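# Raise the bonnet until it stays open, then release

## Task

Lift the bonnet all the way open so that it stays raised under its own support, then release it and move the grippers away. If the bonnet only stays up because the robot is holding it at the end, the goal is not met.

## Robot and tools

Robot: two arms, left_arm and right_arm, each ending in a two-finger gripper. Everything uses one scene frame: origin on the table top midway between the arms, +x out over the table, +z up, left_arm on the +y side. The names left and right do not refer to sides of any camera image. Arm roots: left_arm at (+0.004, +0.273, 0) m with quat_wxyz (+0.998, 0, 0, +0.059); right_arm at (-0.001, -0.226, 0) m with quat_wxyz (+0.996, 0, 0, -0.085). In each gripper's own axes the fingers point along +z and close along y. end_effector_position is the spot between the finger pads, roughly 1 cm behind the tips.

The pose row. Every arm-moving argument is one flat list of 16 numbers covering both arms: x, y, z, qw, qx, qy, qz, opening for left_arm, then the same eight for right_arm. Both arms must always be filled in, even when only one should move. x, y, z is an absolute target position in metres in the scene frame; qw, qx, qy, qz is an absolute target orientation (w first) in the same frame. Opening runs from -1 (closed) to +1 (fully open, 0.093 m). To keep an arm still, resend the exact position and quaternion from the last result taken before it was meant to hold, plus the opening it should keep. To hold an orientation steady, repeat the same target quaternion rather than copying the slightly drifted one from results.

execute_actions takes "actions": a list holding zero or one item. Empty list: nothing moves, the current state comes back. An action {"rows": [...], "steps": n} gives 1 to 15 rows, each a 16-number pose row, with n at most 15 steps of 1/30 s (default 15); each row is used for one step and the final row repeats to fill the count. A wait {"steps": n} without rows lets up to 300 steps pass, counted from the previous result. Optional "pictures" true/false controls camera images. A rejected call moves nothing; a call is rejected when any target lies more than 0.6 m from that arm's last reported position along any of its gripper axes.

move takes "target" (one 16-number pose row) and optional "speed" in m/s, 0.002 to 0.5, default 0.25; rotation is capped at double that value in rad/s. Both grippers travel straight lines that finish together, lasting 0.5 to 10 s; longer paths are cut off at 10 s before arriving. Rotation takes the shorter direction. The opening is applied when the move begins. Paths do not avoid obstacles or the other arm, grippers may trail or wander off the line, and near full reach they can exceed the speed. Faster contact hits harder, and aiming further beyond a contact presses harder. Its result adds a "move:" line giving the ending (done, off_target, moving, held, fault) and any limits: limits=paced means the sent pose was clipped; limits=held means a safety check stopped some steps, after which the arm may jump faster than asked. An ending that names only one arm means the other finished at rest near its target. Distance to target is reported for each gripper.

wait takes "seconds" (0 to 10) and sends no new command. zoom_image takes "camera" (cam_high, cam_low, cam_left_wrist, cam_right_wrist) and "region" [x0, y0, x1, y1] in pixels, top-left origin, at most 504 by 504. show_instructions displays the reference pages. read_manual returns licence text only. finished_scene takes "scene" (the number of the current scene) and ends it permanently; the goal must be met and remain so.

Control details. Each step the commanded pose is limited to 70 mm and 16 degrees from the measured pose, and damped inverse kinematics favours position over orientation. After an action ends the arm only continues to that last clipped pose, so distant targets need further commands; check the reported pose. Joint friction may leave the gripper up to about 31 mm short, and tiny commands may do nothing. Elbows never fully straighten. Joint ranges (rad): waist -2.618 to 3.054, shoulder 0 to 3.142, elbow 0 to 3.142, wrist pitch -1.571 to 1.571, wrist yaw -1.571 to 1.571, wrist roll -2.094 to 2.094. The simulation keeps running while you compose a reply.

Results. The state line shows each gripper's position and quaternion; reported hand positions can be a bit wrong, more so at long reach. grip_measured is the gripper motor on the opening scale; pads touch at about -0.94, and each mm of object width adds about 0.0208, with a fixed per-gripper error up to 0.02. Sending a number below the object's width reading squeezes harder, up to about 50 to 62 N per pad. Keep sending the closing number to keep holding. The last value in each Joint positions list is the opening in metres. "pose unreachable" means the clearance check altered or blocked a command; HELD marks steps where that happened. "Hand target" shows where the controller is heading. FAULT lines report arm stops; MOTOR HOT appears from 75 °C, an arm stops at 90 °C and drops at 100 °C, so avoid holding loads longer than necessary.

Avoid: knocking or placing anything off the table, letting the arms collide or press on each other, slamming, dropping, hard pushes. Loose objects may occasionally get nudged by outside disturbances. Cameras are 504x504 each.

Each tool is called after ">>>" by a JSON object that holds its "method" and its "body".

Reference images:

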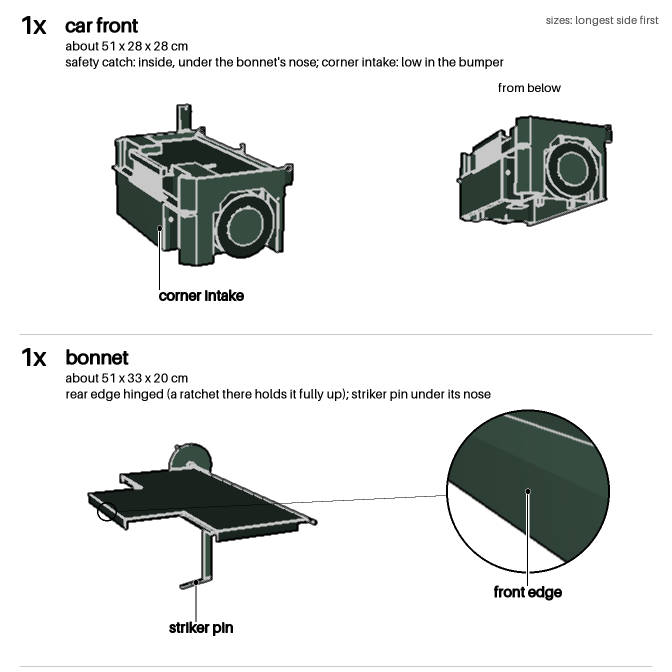

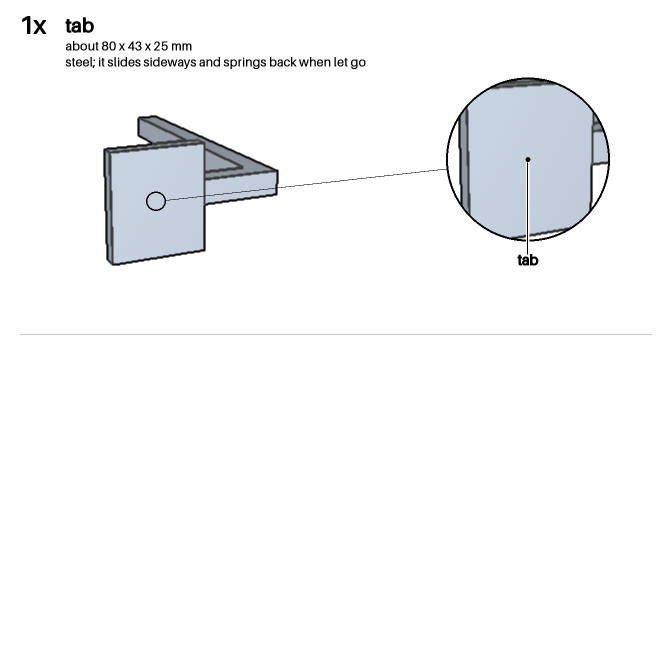

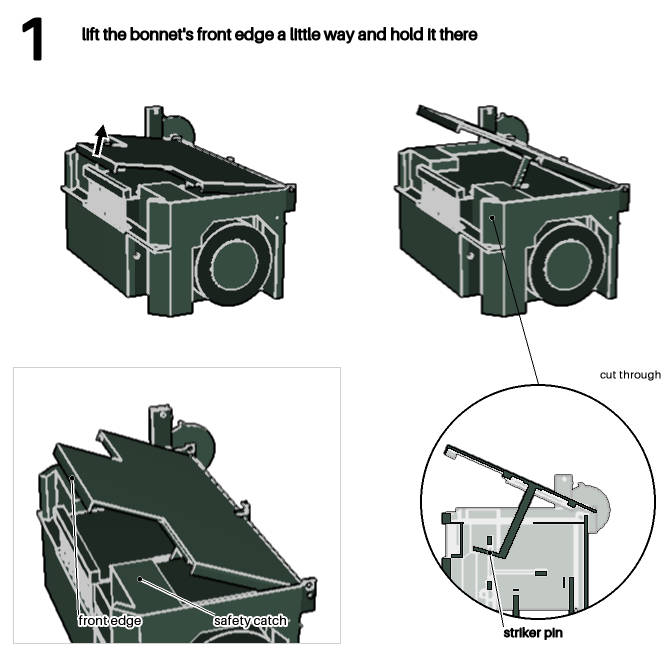

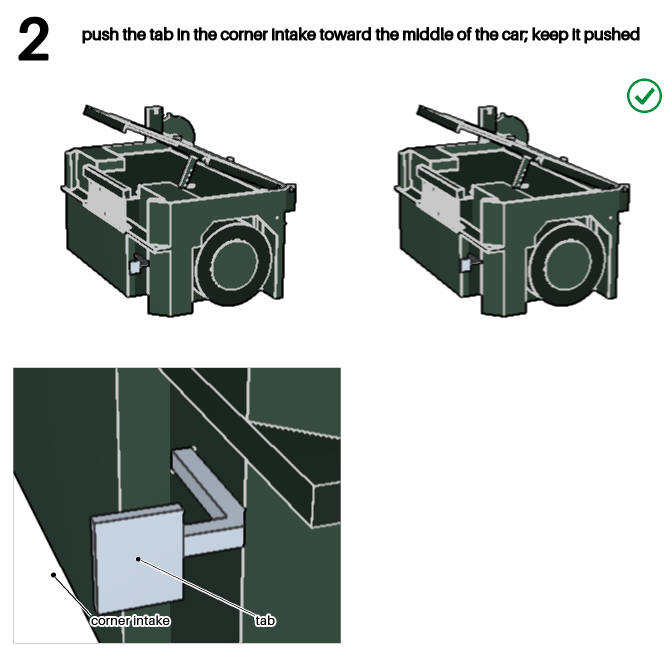

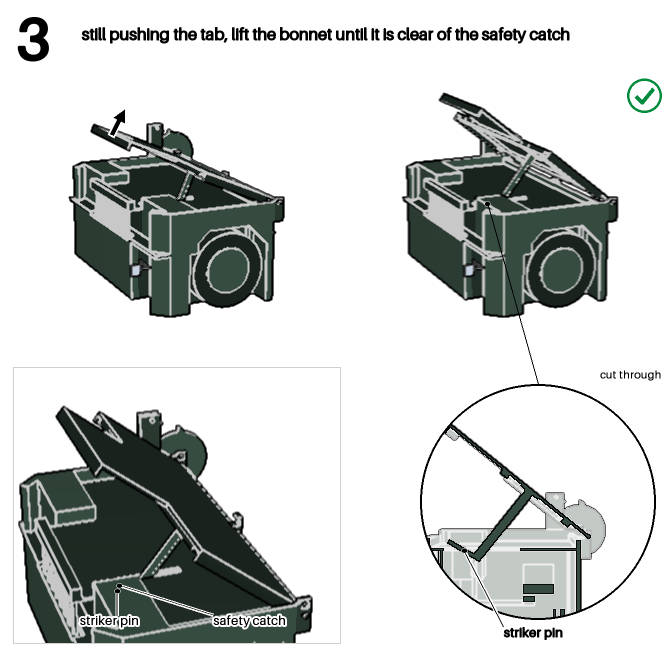

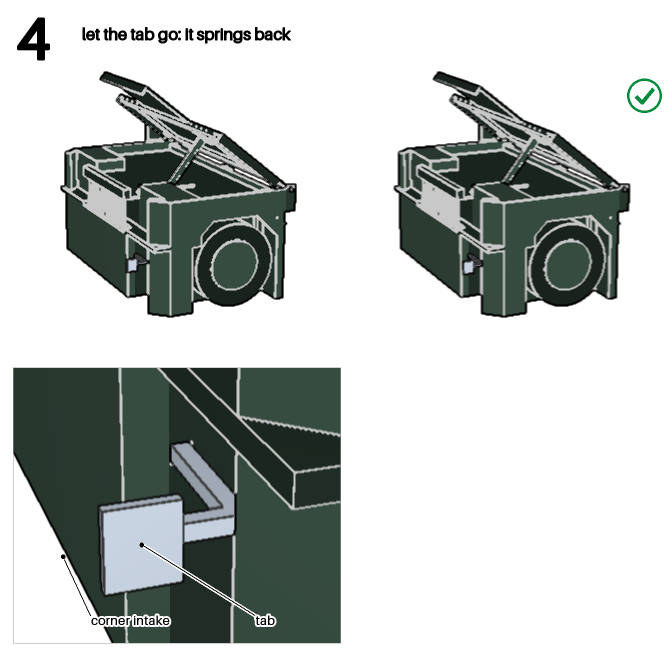

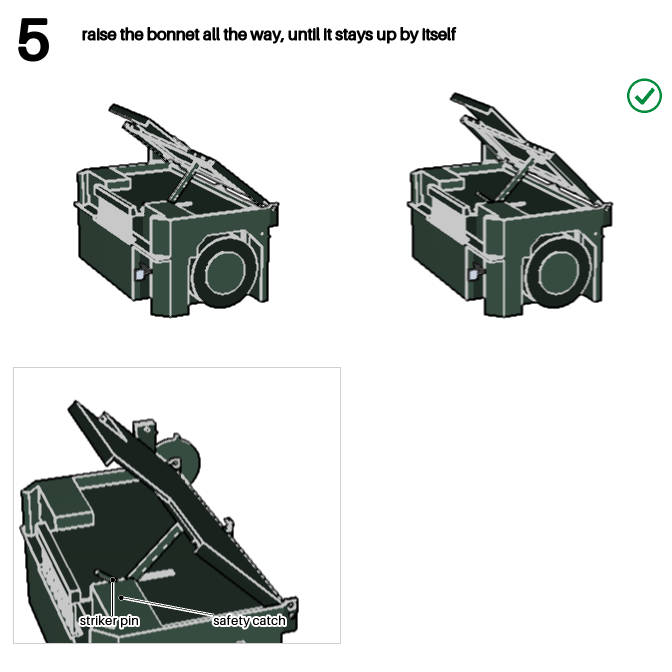

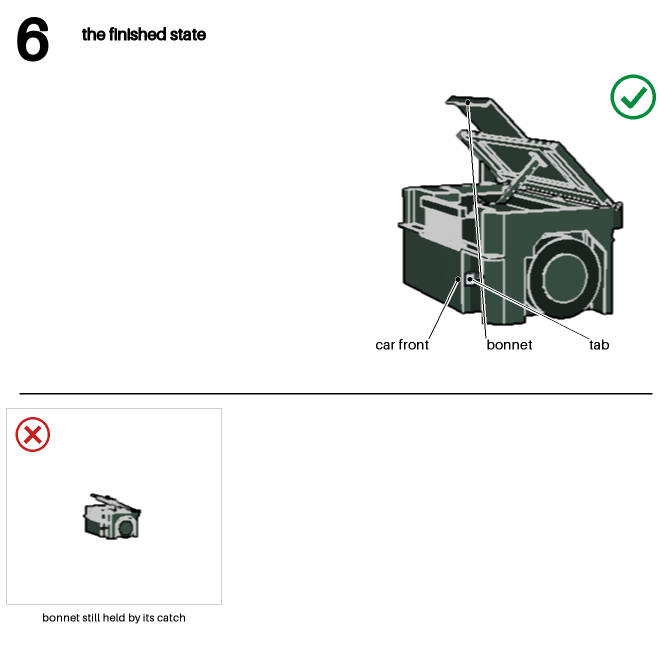

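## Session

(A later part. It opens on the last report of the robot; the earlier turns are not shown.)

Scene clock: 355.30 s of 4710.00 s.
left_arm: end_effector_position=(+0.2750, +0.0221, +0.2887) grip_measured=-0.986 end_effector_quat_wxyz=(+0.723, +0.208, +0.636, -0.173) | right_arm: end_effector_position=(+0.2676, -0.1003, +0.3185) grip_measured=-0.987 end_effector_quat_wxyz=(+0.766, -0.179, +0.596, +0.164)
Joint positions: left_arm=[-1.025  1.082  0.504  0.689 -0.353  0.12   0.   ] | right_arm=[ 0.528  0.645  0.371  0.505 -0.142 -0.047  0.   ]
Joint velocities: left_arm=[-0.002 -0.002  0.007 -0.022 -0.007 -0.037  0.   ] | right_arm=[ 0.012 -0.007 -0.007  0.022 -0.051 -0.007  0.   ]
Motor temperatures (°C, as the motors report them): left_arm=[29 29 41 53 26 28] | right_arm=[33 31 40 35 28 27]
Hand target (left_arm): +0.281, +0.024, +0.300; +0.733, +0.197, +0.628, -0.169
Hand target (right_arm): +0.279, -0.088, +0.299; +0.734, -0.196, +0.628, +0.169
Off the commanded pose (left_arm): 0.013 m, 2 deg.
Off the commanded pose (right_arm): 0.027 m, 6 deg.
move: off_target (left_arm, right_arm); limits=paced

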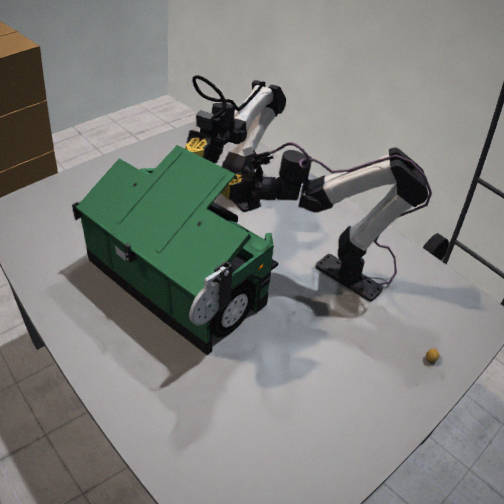

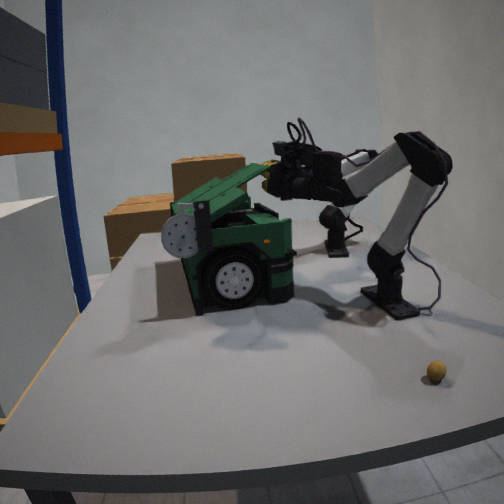

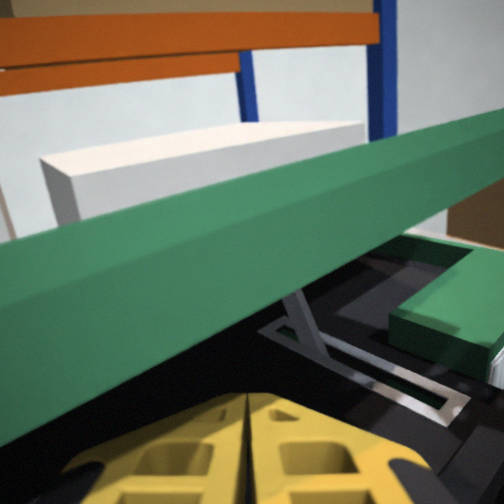

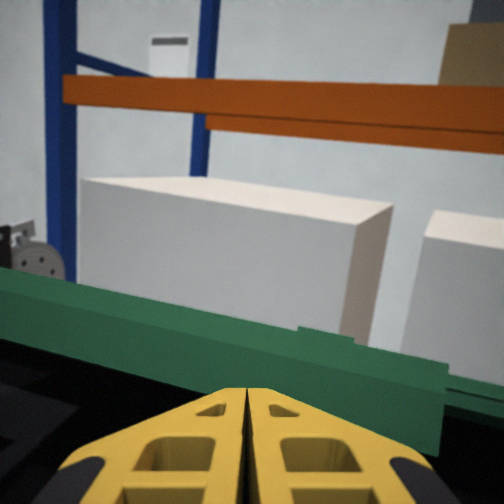

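>>> {"method": "move", "body": {"target": [0.30,0.03,0.315,0.735,0.197,0.63,-0.169,-1,0.27,-0.10,0.32,0.766,-0.179,0.596,0.164,-1], "speed": 0.04}}

Scene clock: 362.27 s of 4710.00 s.
left_arm: end_effector_position=(+0.2951, +0.0313, +0.2996) grip_measured=-0.986 end_effector_quat_wxyz=(+0.723, +0.206, +0.640, -0.162) | right_arm: end_effector_position=(+0.2668, -0.1007, +0.3189) grip_measured=-0.987 end_effector_quat_wxyz=(+0.766, -0.179, +0.595, +0.164)
Joint positions: left_arm=[-0.94   1.096  0.564  0.634 -0.289  0.12   0.   ] | right_arm=[ 0.528  0.64   0.371  0.5   -0.141 -0.047  0.   ]
Joint velocities: left_arm=[ 0.002  0.012 -0.002 -0.022  0.022  0.037  0.   ] | right_arm=[-0.002  0.002 -0.027 -0.037 -0.022 -0.022  0.   ]
Motor temperatures (°C, as the motors report them): left_arm=[29 29 41 52 26 28] | right_arm=[33 31 41 35 28 27]
Hand target (left_arm): +0.299, +0.031, +0.315; +0.734, +0.197, +0.628, -0.168
Hand target (right_arm): +0.270, -0.100, +0.320; +0.766, -0.179, +0.596, +0.164
Off the commanded pose (left_arm): 0.016 m, 2 deg.
Off the commanded pose (right_arm): 0.003 m, 0 deg.
After step 90, 2.80 s passed at rest.
move: off_target (left_arm)

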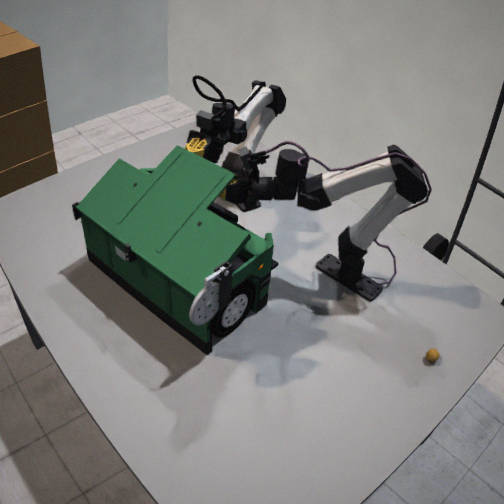

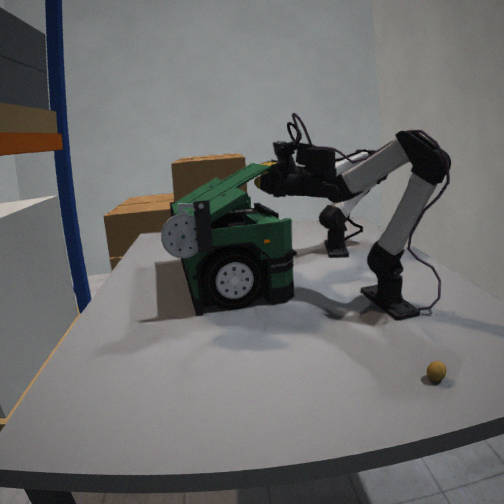

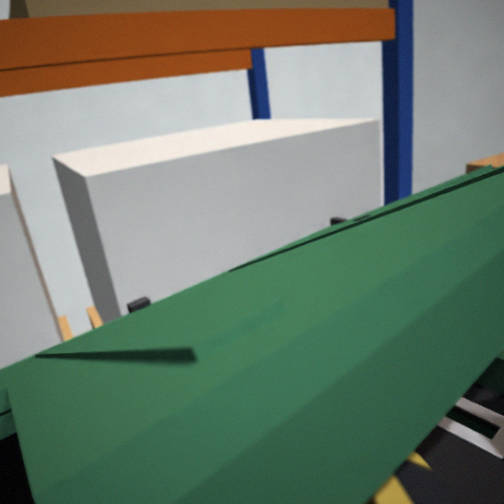

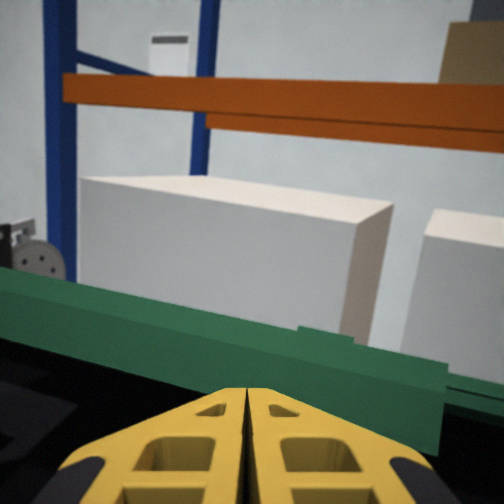

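>>> {"method": "move", "body": {"target": [0.30,0.03,0.35,0.735,0.197,0.63,-0.169,-1,0.27,-0.10,0.32,0.766,-0.179,0.596,0.164,-1], "speed": 0.03}}

Scene clock: 367.37 s of 4710.00 s.
left_arm: end_effector_position=(+0.2983, +0.0282, +0.2920) grip_measured=-0.986 end_effector_quat_wxyz=(+0.682, +0.232, +0.679, -0.140) | right_arm: end_effector_position=(+0.2667, -0.1007, +0.3192) grip_measured=-0.987 end_effector_quat_wxyz=(+0.766, -0.179, +0.595, +0.164)
Joint positions: left_arm=[-0.939  1.084  0.654  0.399 -0.289  0.118  0.   ] | right_arm=[ 0.528  0.64   0.371  0.501 -0.141 -0.047  0.   ]
Joint velocities: left_arm=[-0.012 -0.017 -0.012 -0.066 -0.007 -0.037  0.   ] | right_arm=[ 0.017 -0.017 -0.007 -0.037  0.037  0.081  0.   ]
Motor temperatures (°C, as the motors report them): left_arm=[29 29 42 53 26 28] | right_arm=[33 31 42 36 28 27]
Hand target (left_arm): +0.296, +0.034, +0.349; +0.733, +0.197, +0.629, -0.168
Hand target (right_arm): +0.270, -0.100, +0.320; +0.766, -0.179, +0.596, +0.164
Off the commanded pose (left_arm): 0.058 m, 10 deg.
Off the commanded pose (right_arm): 0.003 m, 0 deg.
After step 90, 0.17 s passed at rest.
move: off_target (left_arm)

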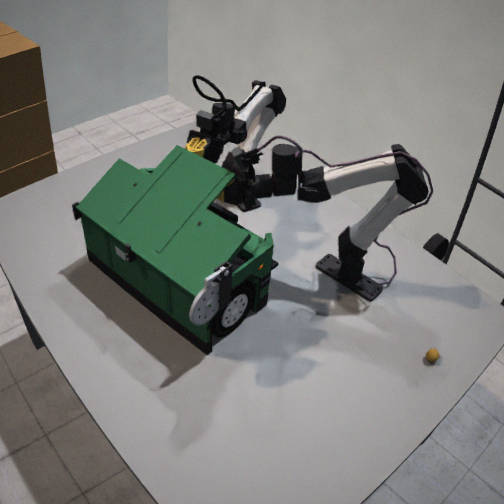

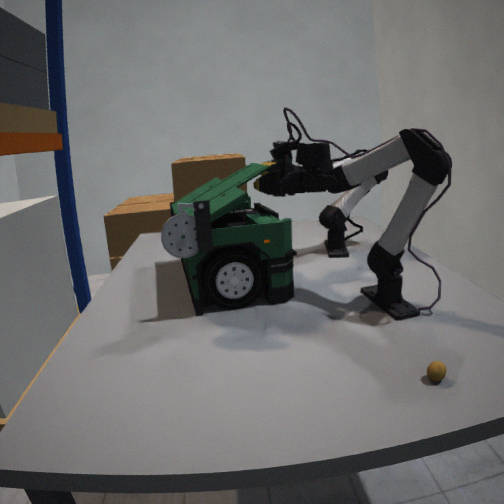

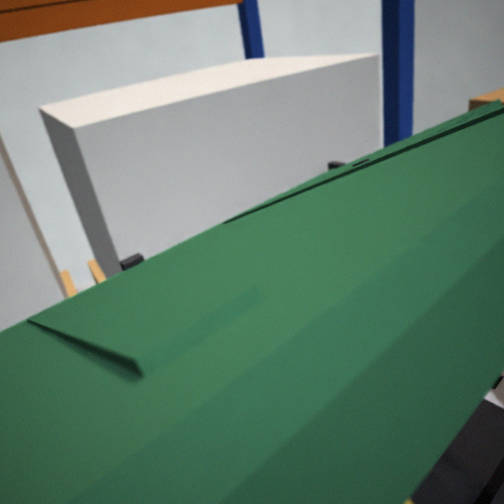

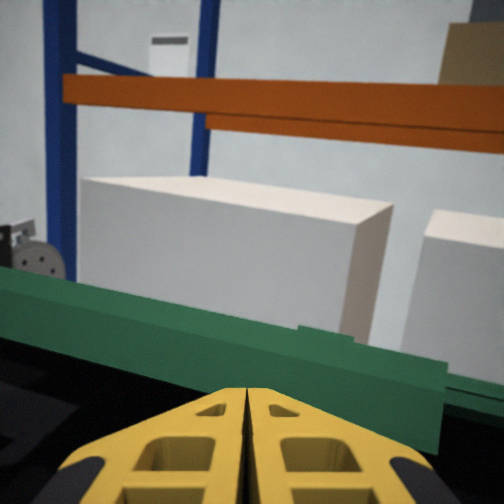

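>>> {"method": "move", "body": {"target": [0.30,0.03,0.33,0.735,0.197,0.63,-0.169,-1,0.26,-0.104,0.30,0.766,-0.179,0.596,0.164,-1], "speed": 0.03}}

Scene clock: 377.20 s of 4710.00 s.
left_arm: end_effector_position=(+0.2958, +0.0283, +0.2764) grip_measured=-0.986 end_effector_quat_wxyz=(+0.672, +0.241, +0.686, -0.139) | right_arm: end_effector_position=(+0.2613, -0.1022, +0.3052) grip_measured=-0.987 end_effector_quat_wxyz=(+0.766, -0.180, +0.594, +0.165)
Joint positions: left_arm=[-0.939  1.084  0.619  0.405 -0.278  0.118  0.   ] | right_arm=[ 0.528  0.606  0.309  0.53  -0.145 -0.047  0.   ]
Joint velocities: left_arm=[-0.007  0.012 -0.002 -0.037  0.022  0.022  0.   ] | right_arm=[-0.012  0.037 -0.007 -0.037  0.037 -0.022  0.   ]
Motor temperatures (°C, as the motors report them): left_arm=[29 30 44 56 26 28] | right_arm=[32 30 42 37 28 27]
Hand target (left_arm): +0.295, +0.034, +0.329; +0.730, +0.198, +0.632, -0.169
Hand target (right_arm): +0.260, -0.104, +0.300; +0.766, -0.179, +0.596, +0.164
Off the commanded pose (left_arm): 0.054 m, 11 deg.
Off the commanded pose (right_arm): 0.006 m, 0 deg.
After step 90, 3.73 s passed at rest.
move: off_target (left_arm)

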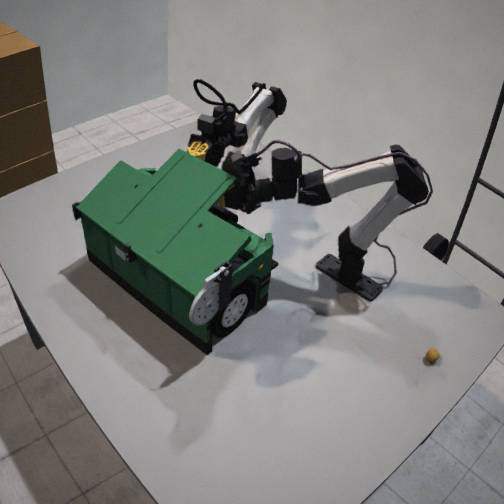

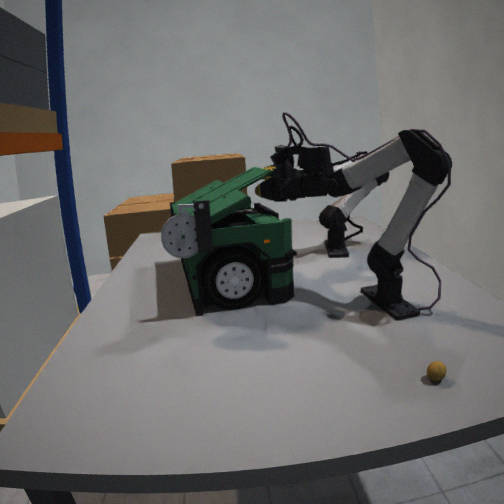

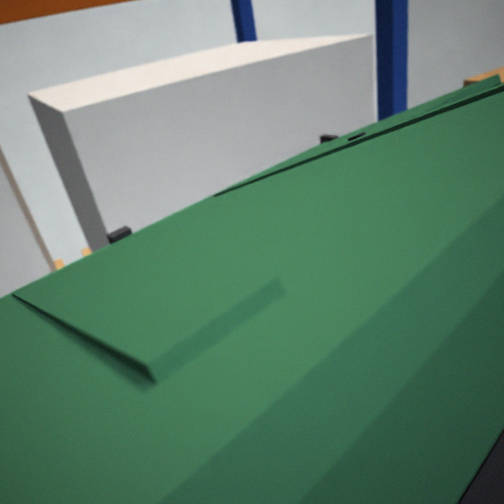

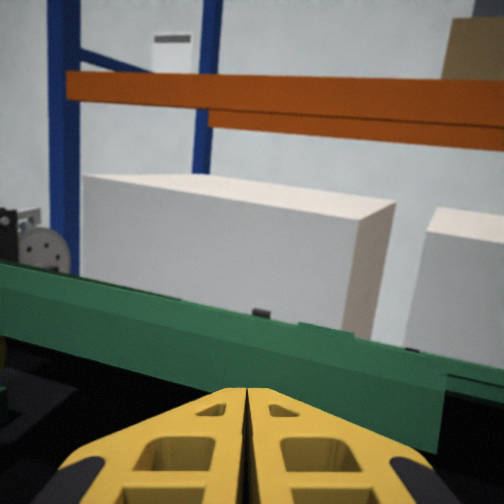

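>>> {"method": "move", "body": {"target": [0.30,0.03,0.30,0.814,0.139,0.519,-0.218,-1,0.26,-0.104,0.30,0.766,-0.179,0.596,0.164,-1], "speed": 0.05}}

Scene clock: 410.30 s of 4710.00 s.
left_arm: end_effector_position=(+0.2991, +0.0237, +0.2901) grip_measured=-0.986 end_effector_quat_wxyz=(+0.801, +0.153, +0.536, -0.217) | right_arm: end_effector_position=(+0.2603, -0.1021, +0.3012) grip_measured=-0.987 end_effector_quat_wxyz=(+0.763, -0.182, +0.598, +0.166)
Joint positions: left_arm=[-0.928  1.443  0.422  1.422 -0.248  0.117  0.   ] | right_arm=[ 0.528  0.596  0.302  0.517 -0.147 -0.047  0.   ]
Joint velocities: left_arm=[ 0.002  0.017  0.012  0.037 -0.007 -0.037  0.   ] | right_arm=[-0.012 -0.012  0.012 -0.037 -0.007 -0.051  0.   ]
Motor temperatures (°C, as the motors report them): left_arm=[29 31 44 64 26 28] | right_arm=[32 29 41 39 28 27]
Hand target (left_arm): +0.299, +0.031, +0.298; +0.813, +0.139, +0.521, -0.221
Hand target (right_arm): +0.260, -0.104, +0.300; +0.765, -0.179, +0.596, +0.164
Off the commanded pose (left_arm): 0.012 m, 3 deg.
Off the commanded pose (right_arm): 0.002 m, 1 deg.
After step 90, 24.77 s passed at rest.
move: off_target (left_arm)

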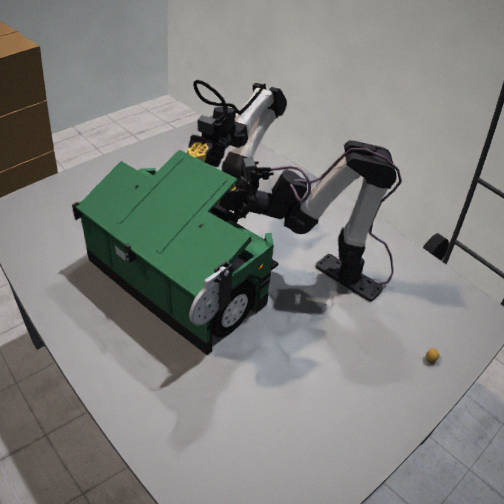

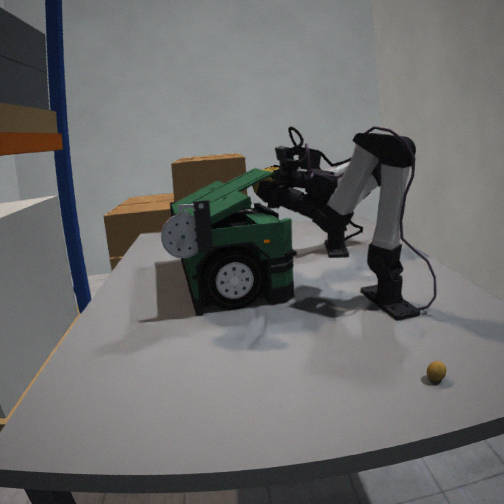

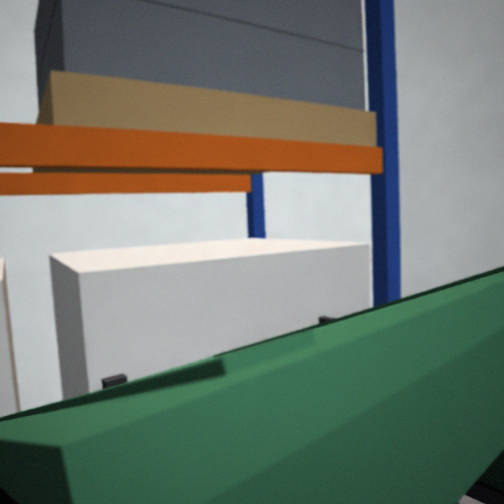

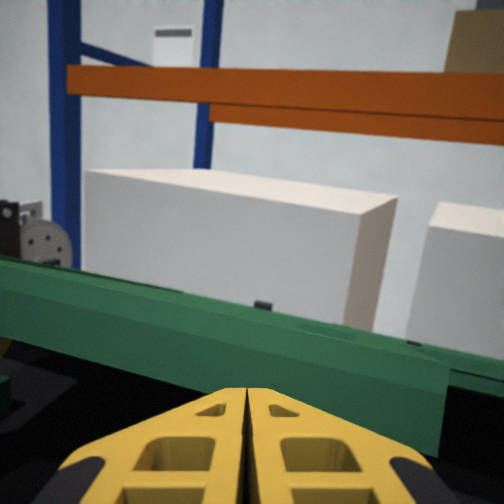

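>>> {"method": "move", "body": {"target": [0.30,0.03,0.31,0.814,0.139,0.519,-0.218,-1,0.19,-0.2,0.25,0.68,-0.183,0.68,0.183,-1], "speed": 0.12}}

>>> {"method": "move", "body": {"target": [0.30,0.03,0.31,0.814,0.139,0.519,-0.218,-1,0.225,-0.29,0.125,0.483,-0.30,0.78,0.2,-1], "speed": 0.2}}

>>> {"method": "move", "body": {"target": [0.30,0.03,0.31,0.814,0.139,0.519,-0.218,-1,0.272,-0.238,0.092,0.497,-0.41,0.709,0.287,-1], "speed": 0.08}}

>>> {"method": "move", "body": {"target": [0.30,0.03,0.31,0.814,0.139,0.519,-0.218,-1,0.295,-0.18,0.088,0.497,-0.41,0.709,0.287,-1], "speed": 0.04}}

Scene clock: 419.67 s of 4710.00 s.
left_arm: end_effector_position=(+0.3005, +0.0191, +0.2683) grip_measured=-0.986 end_effector_quat_wxyz=(+0.780, +0.177, +0.564, -0.206) | right_arm: end_effector_position=(+0.1927, -0.1984, +0.2442) grip_measured=-0.987 end_effector_quat_wxyz=(+0.682, -0.189, +0.685, +0.175)
Joint positions: left_arm=[-0.93   1.444  0.404  1.357 -0.238  0.123  0.   ] | right_arm=[-0.698  0.2    0.298 -0.148 -1.386 -0.068  0.   ]
Joint velocities: left_arm=[-0.022 -0.022 -0.022  0.081 -0.037 -0.037  0.   ] | right_arm=[-0.002  0.002  0.002 -0.081  0.022 -0.066  0.   ]
Motor temperatures (°C, as the motors report them): left_arm=[29 31 43 61 26 28] | right_arm=[32 29 41 39 28 27]
Hand target (left_arm): +0.298, +0.031, +0.309; +0.814, +0.140, +0.519, -0.219
Hand target (right_arm): +0.193, -0.200, +0.247; +0.680, -0.188, +0.686, +0.177
Off the commanded pose (left_arm): 0.043 m, 8 deg.
Off the commanded pose (right_arm): 0.007 m, 1 deg.
After step 90, 4.23 s passed at rest.
move: off_target (left_arm)

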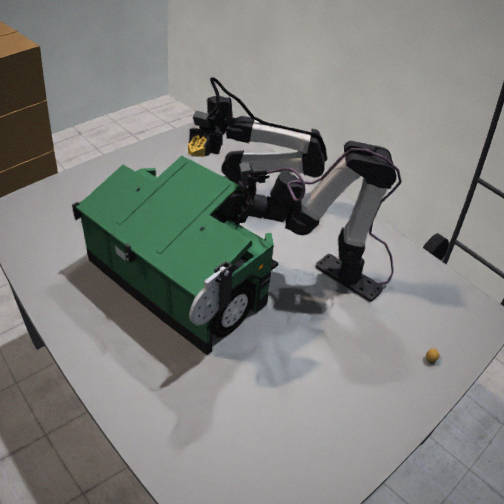

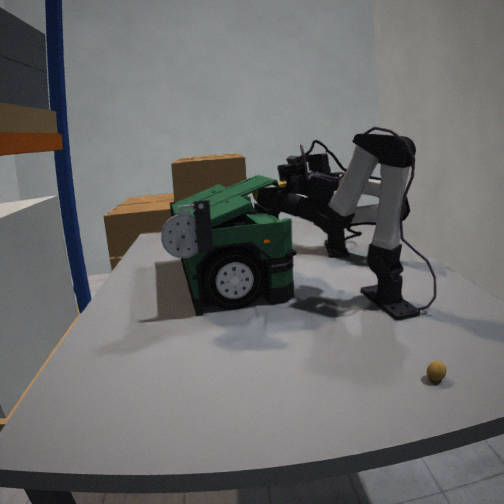

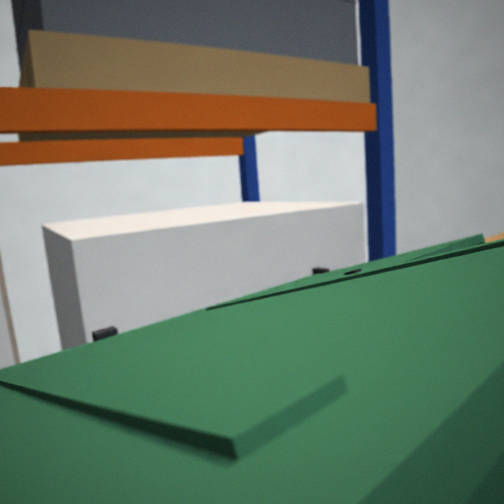

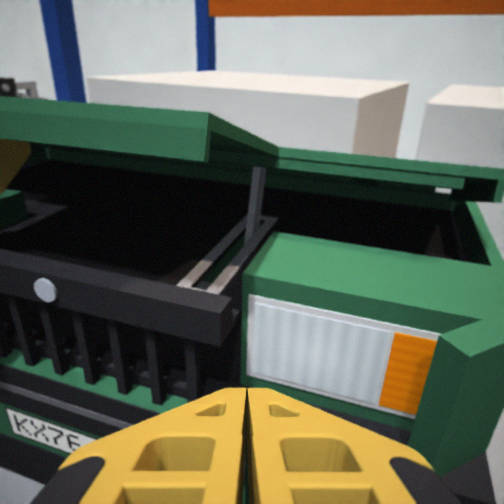

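Scene clock: 421.93 s of 4710.00 s.
left_arm: end_effector_position=(+0.3005, +0.0191, +0.2681) grip_measured=-0.986 end_effector_quat_wxyz=(+0.780, +0.178, +0.565, -0.205) | right_arm: end_effector_position=(+0.2276, -0.2925, +0.1251) grip_measured=-0.987 end_effector_quat_wxyz=(+0.501, -0.286, +0.793, +0.192)
Joint positions: left_arm=[-0.93   1.441  0.404  1.35  -0.238  0.124  0.   ] | right_arm=[-0.804  1.458  0.778 -1.131 -1.12  -1.817  0.   ]
Joint velocities: left_arm=[-0.007  0.012  0.002 -0.007  0.037 -0.022  0.   ] | right_arm=[ 0.002  0.012 -0.022 -0.007 -0.037 -0.081  0.   ]
Motor temperatures (°C, as the motors report them): left_arm=[29 31 43 61 26 28] | right_arm=[32 29 41 39 28 27]
Hand target (left_arm): +0.298, +0.031, +0.308; +0.814, +0.140, +0.520, -0.219
Hand target (right_arm): +0.229, -0.293, +0.125; +0.495, -0.295, +0.793, +0.197
Off the commanded pose (left_arm): 0.043 m, 8 deg.
Off the commanded pose (right_arm): 0.004 m, 3 deg.
move: off_target (left_arm, right_arm); limits=paced

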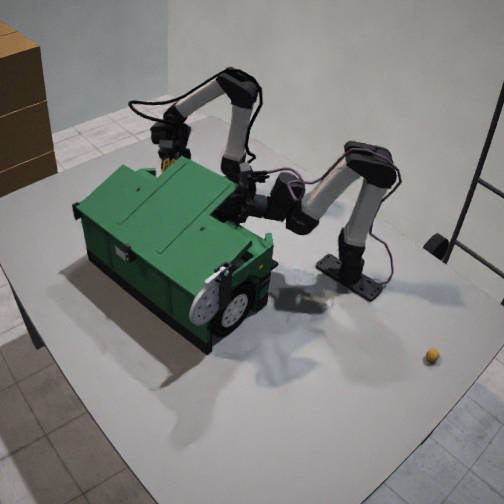

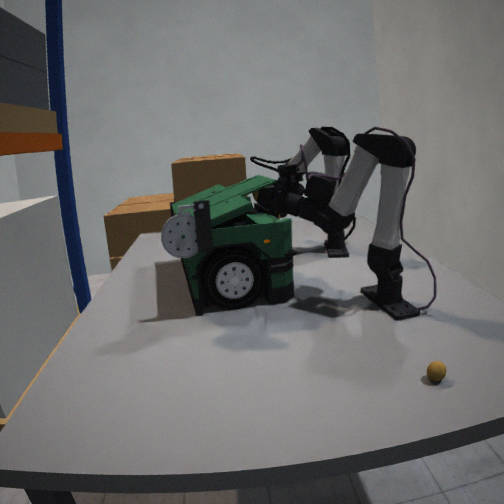

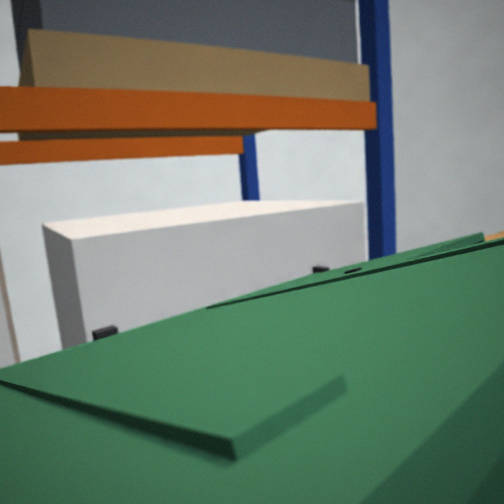

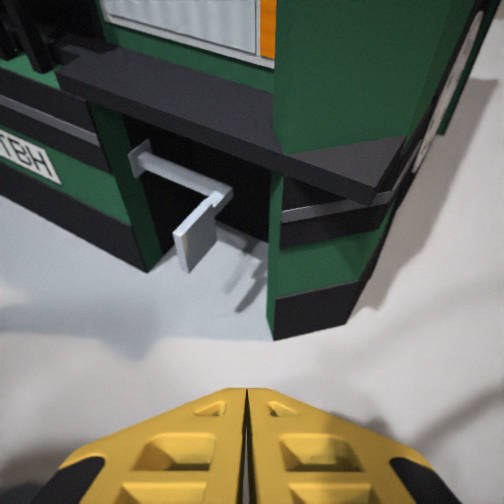

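Scene clock: 424.43 s of 4710.00 s.
left_arm: end_effector_position=(+0.3006, +0.0189, +0.2676) grip_measured=-0.986 end_effector_quat_wxyz=(+0.779, +0.179, +0.565, -0.203) | right_arm: end_effector_position=(+0.2637, -0.2353, +0.0907) grip_measured=-0.987 end_effector_quat_wxyz=(+0.488, -0.399, +0.718, +0.296)
Joint positions: left_arm=[-0.93   1.441  0.404  1.348 -0.237  0.127  0.   ] | right_arm=[-0.496  1.741  0.838 -1.039 -1.187 -1.931  0.   ]
Joint velocities: left_arm=[-0.007 -0.002  0.002 -0.066 -0.066 -0.051  0.   ] | right_arm=[-0.002 -0.002  0.002  0.007  0.007 -0.022  0.   ]
Motor temperatures (°C, as the motors report them): left_arm=[29 31 43 61 26 28] | right_arm=[32 29 41 38 28 27]
Hand target (left_arm): +0.298, +0.032, +0.308; +0.814, +0.140, +0.520, -0.219
Hand target (right_arm): +0.271, -0.237, +0.092; +0.497, -0.409, +0.709, +0.288
Off the commanded pose (left_arm): 0.044 m, 8 deg.
Off the commanded pose (right_arm): 0.009 m, 2 deg.
move: off_target (left_arm)

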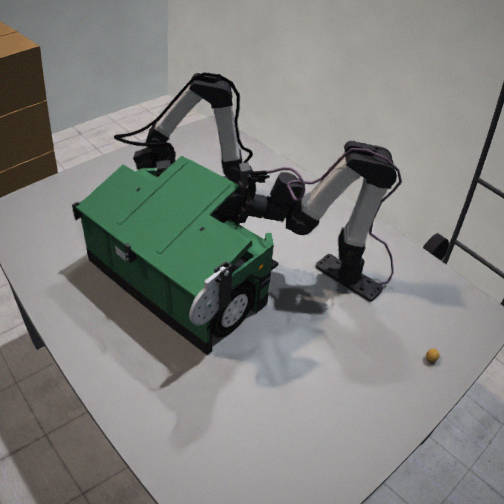

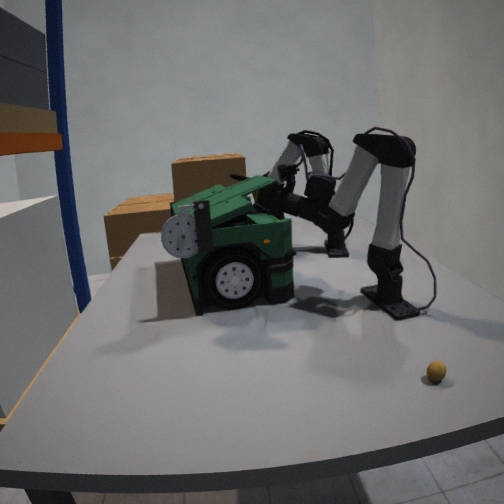

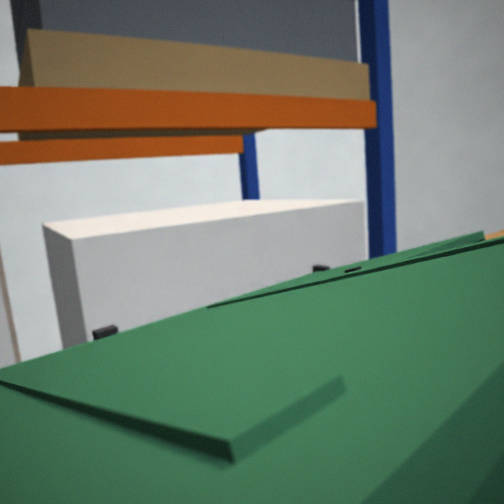

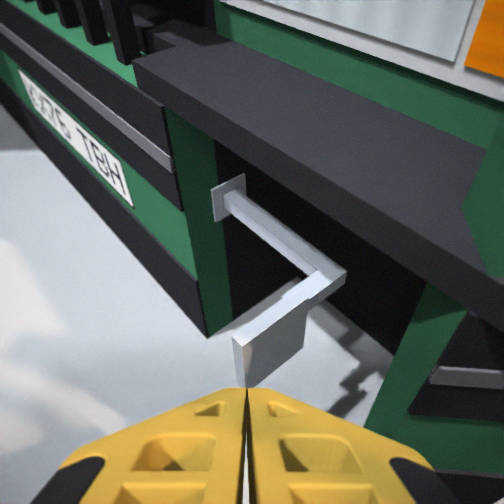

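Scene clock: 426.50 s of 4710.00 s.
left_arm: end_effector_position=(+0.3006, +0.0189, +0.2675) grip_measured=-0.986 end_effector_quat_wxyz=(+0.779, +0.180, +0.565, -0.203) | right_arm: end_effector_position=(+0.2882, -0.2107, +0.0868) grip_measured=-0.987 end_effector_quat_wxyz=(+0.493, -0.407, +0.726, +0.254)
Joint positions: left_arm=[-0.93   1.441  0.404  1.348 -0.237  0.129  0.   ] | right_arm=[-0.342  1.57   0.678 -0.505 -1.17  -1.419  0.   ]
Joint velocities: left_arm=[-0.002  0.002 -0.002 -0.081 -0.037  0.051  0.   ] | right_arm=[-0.002 -0.027  0.002  0.125 -0.037  0.022  0.   ]
Motor temperatures (°C, as the motors report them): left_arm=[29 31 43 60 26 28] | right_arm=[32 30 41 37 28 27]
Hand target (left_arm): +0.298, +0.032, +0.308; +0.814, +0.140, +0.520, -0.219
Hand target (right_arm): +0.289, -0.181, +0.090; +0.492, -0.417, +0.704, +0.297
Off the commanded pose (left_arm): 0.044 m, 8 deg.
Off the commanded pose (right_arm): 0.031 m, 4 deg.
move: off_target (left_arm, right_arm)

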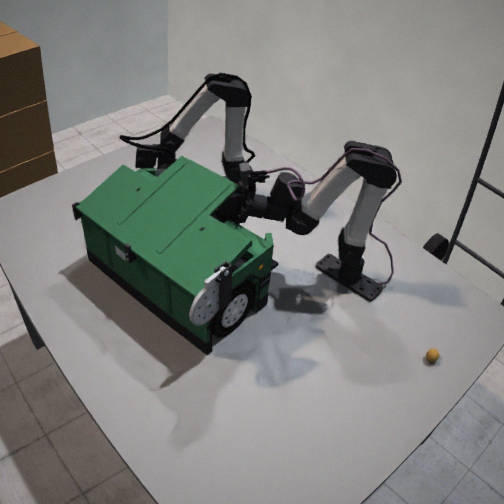

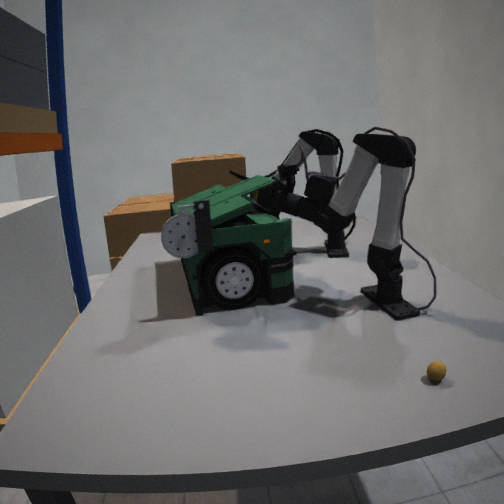

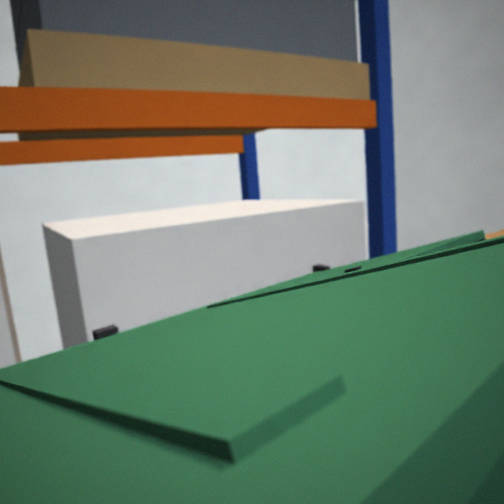

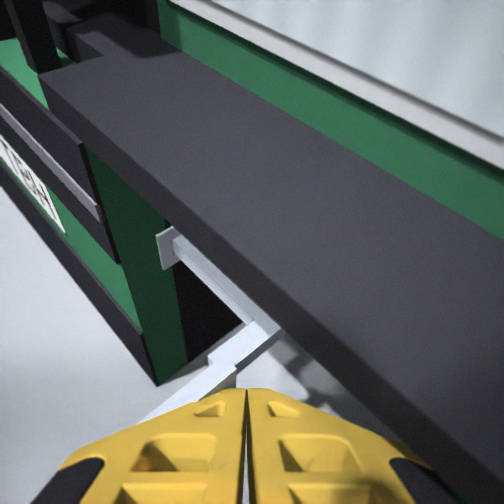

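>>> {"method": "move", "body": {"target": [0.30,0.03,0.345,0.85,0.12,0.447,-0.228,-1,0.305,-0.155,0.088,0.497,-0.41,0.709,0.287,-1], "speed": 0.05}}

Scene clock: 433.87 s of 4710.00 s.
left_arm: end_effector_position=(+0.3012, +0.0192, +0.2709) grip_measured=-0.986 end_effector_quat_wxyz=(+0.791, +0.181, +0.549, -0.202) | right_arm: end_effector_position=(+0.2898, -0.2095, +0.0868) grip_measured=-0.987 end_effector_quat_wxyz=(+0.485, -0.391, +0.748, +0.231)
Joint positions: left_arm=[-0.921  1.476  0.404  1.419 -0.22   0.147  0.   ] | right_arm=[-0.317  1.485  0.617 -0.379 -1.107 -1.249  0.   ]
Joint velocities: left_arm=[-0.002  0.012  0.007 -0.007 -0.051  0.007  0.   ] | right_arm=[-0.012  0.017 -0.007 -0.007  0.022  0.007  0.   ]
Motor temperatures (°C, as the motors report them): left_arm=[29 31 43 61 26 28] | right_arm=[34 30 40 37 29 28]
Hand target (left_arm): +0.293, +0.036, +0.339; +0.850, +0.125, +0.457, -0.229
Hand target (right_arm): +0.291, -0.161, +0.091; +0.484, -0.420, +0.707, +0.299
Off the commanded pose (left_arm): 0.075 m, 16 deg.
Off the commanded pose (right_arm): 0.057 m, 8 deg.
joint sent to its limit (left arm) — the command would take joint 4 (wrist pitch) past its upper limit, so that joint was sent only as far as its limit.
After step 90, 1.07 s passed at rest.
move: off_target (left_arm, right_arm)

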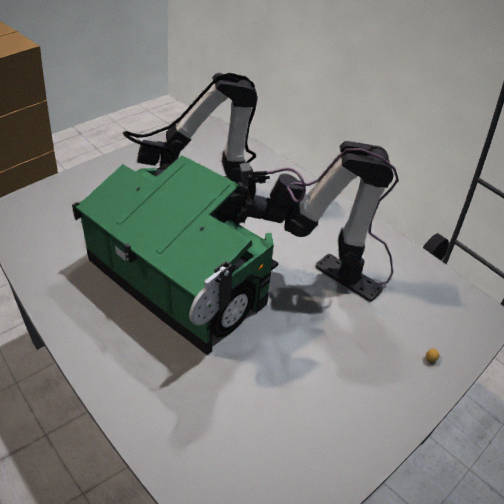

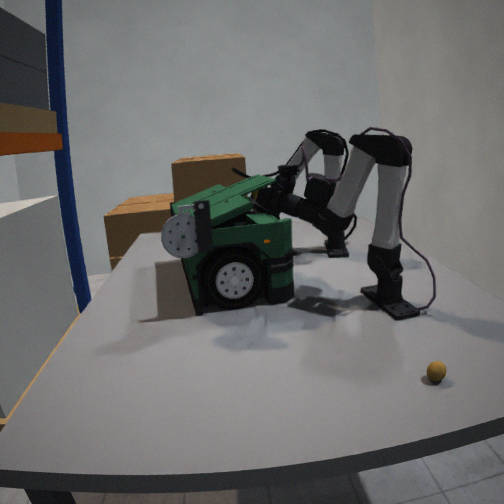

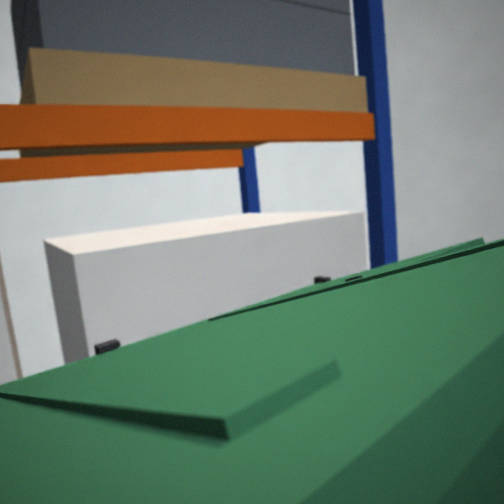

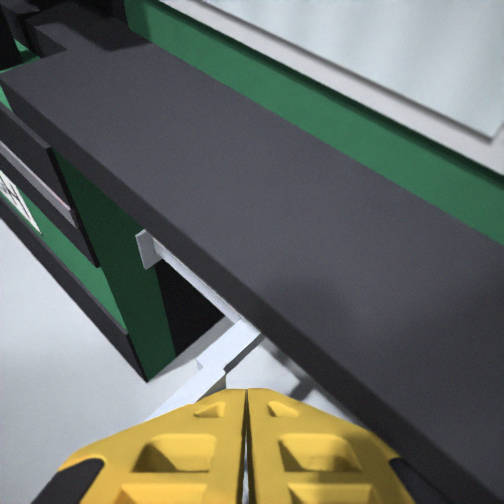

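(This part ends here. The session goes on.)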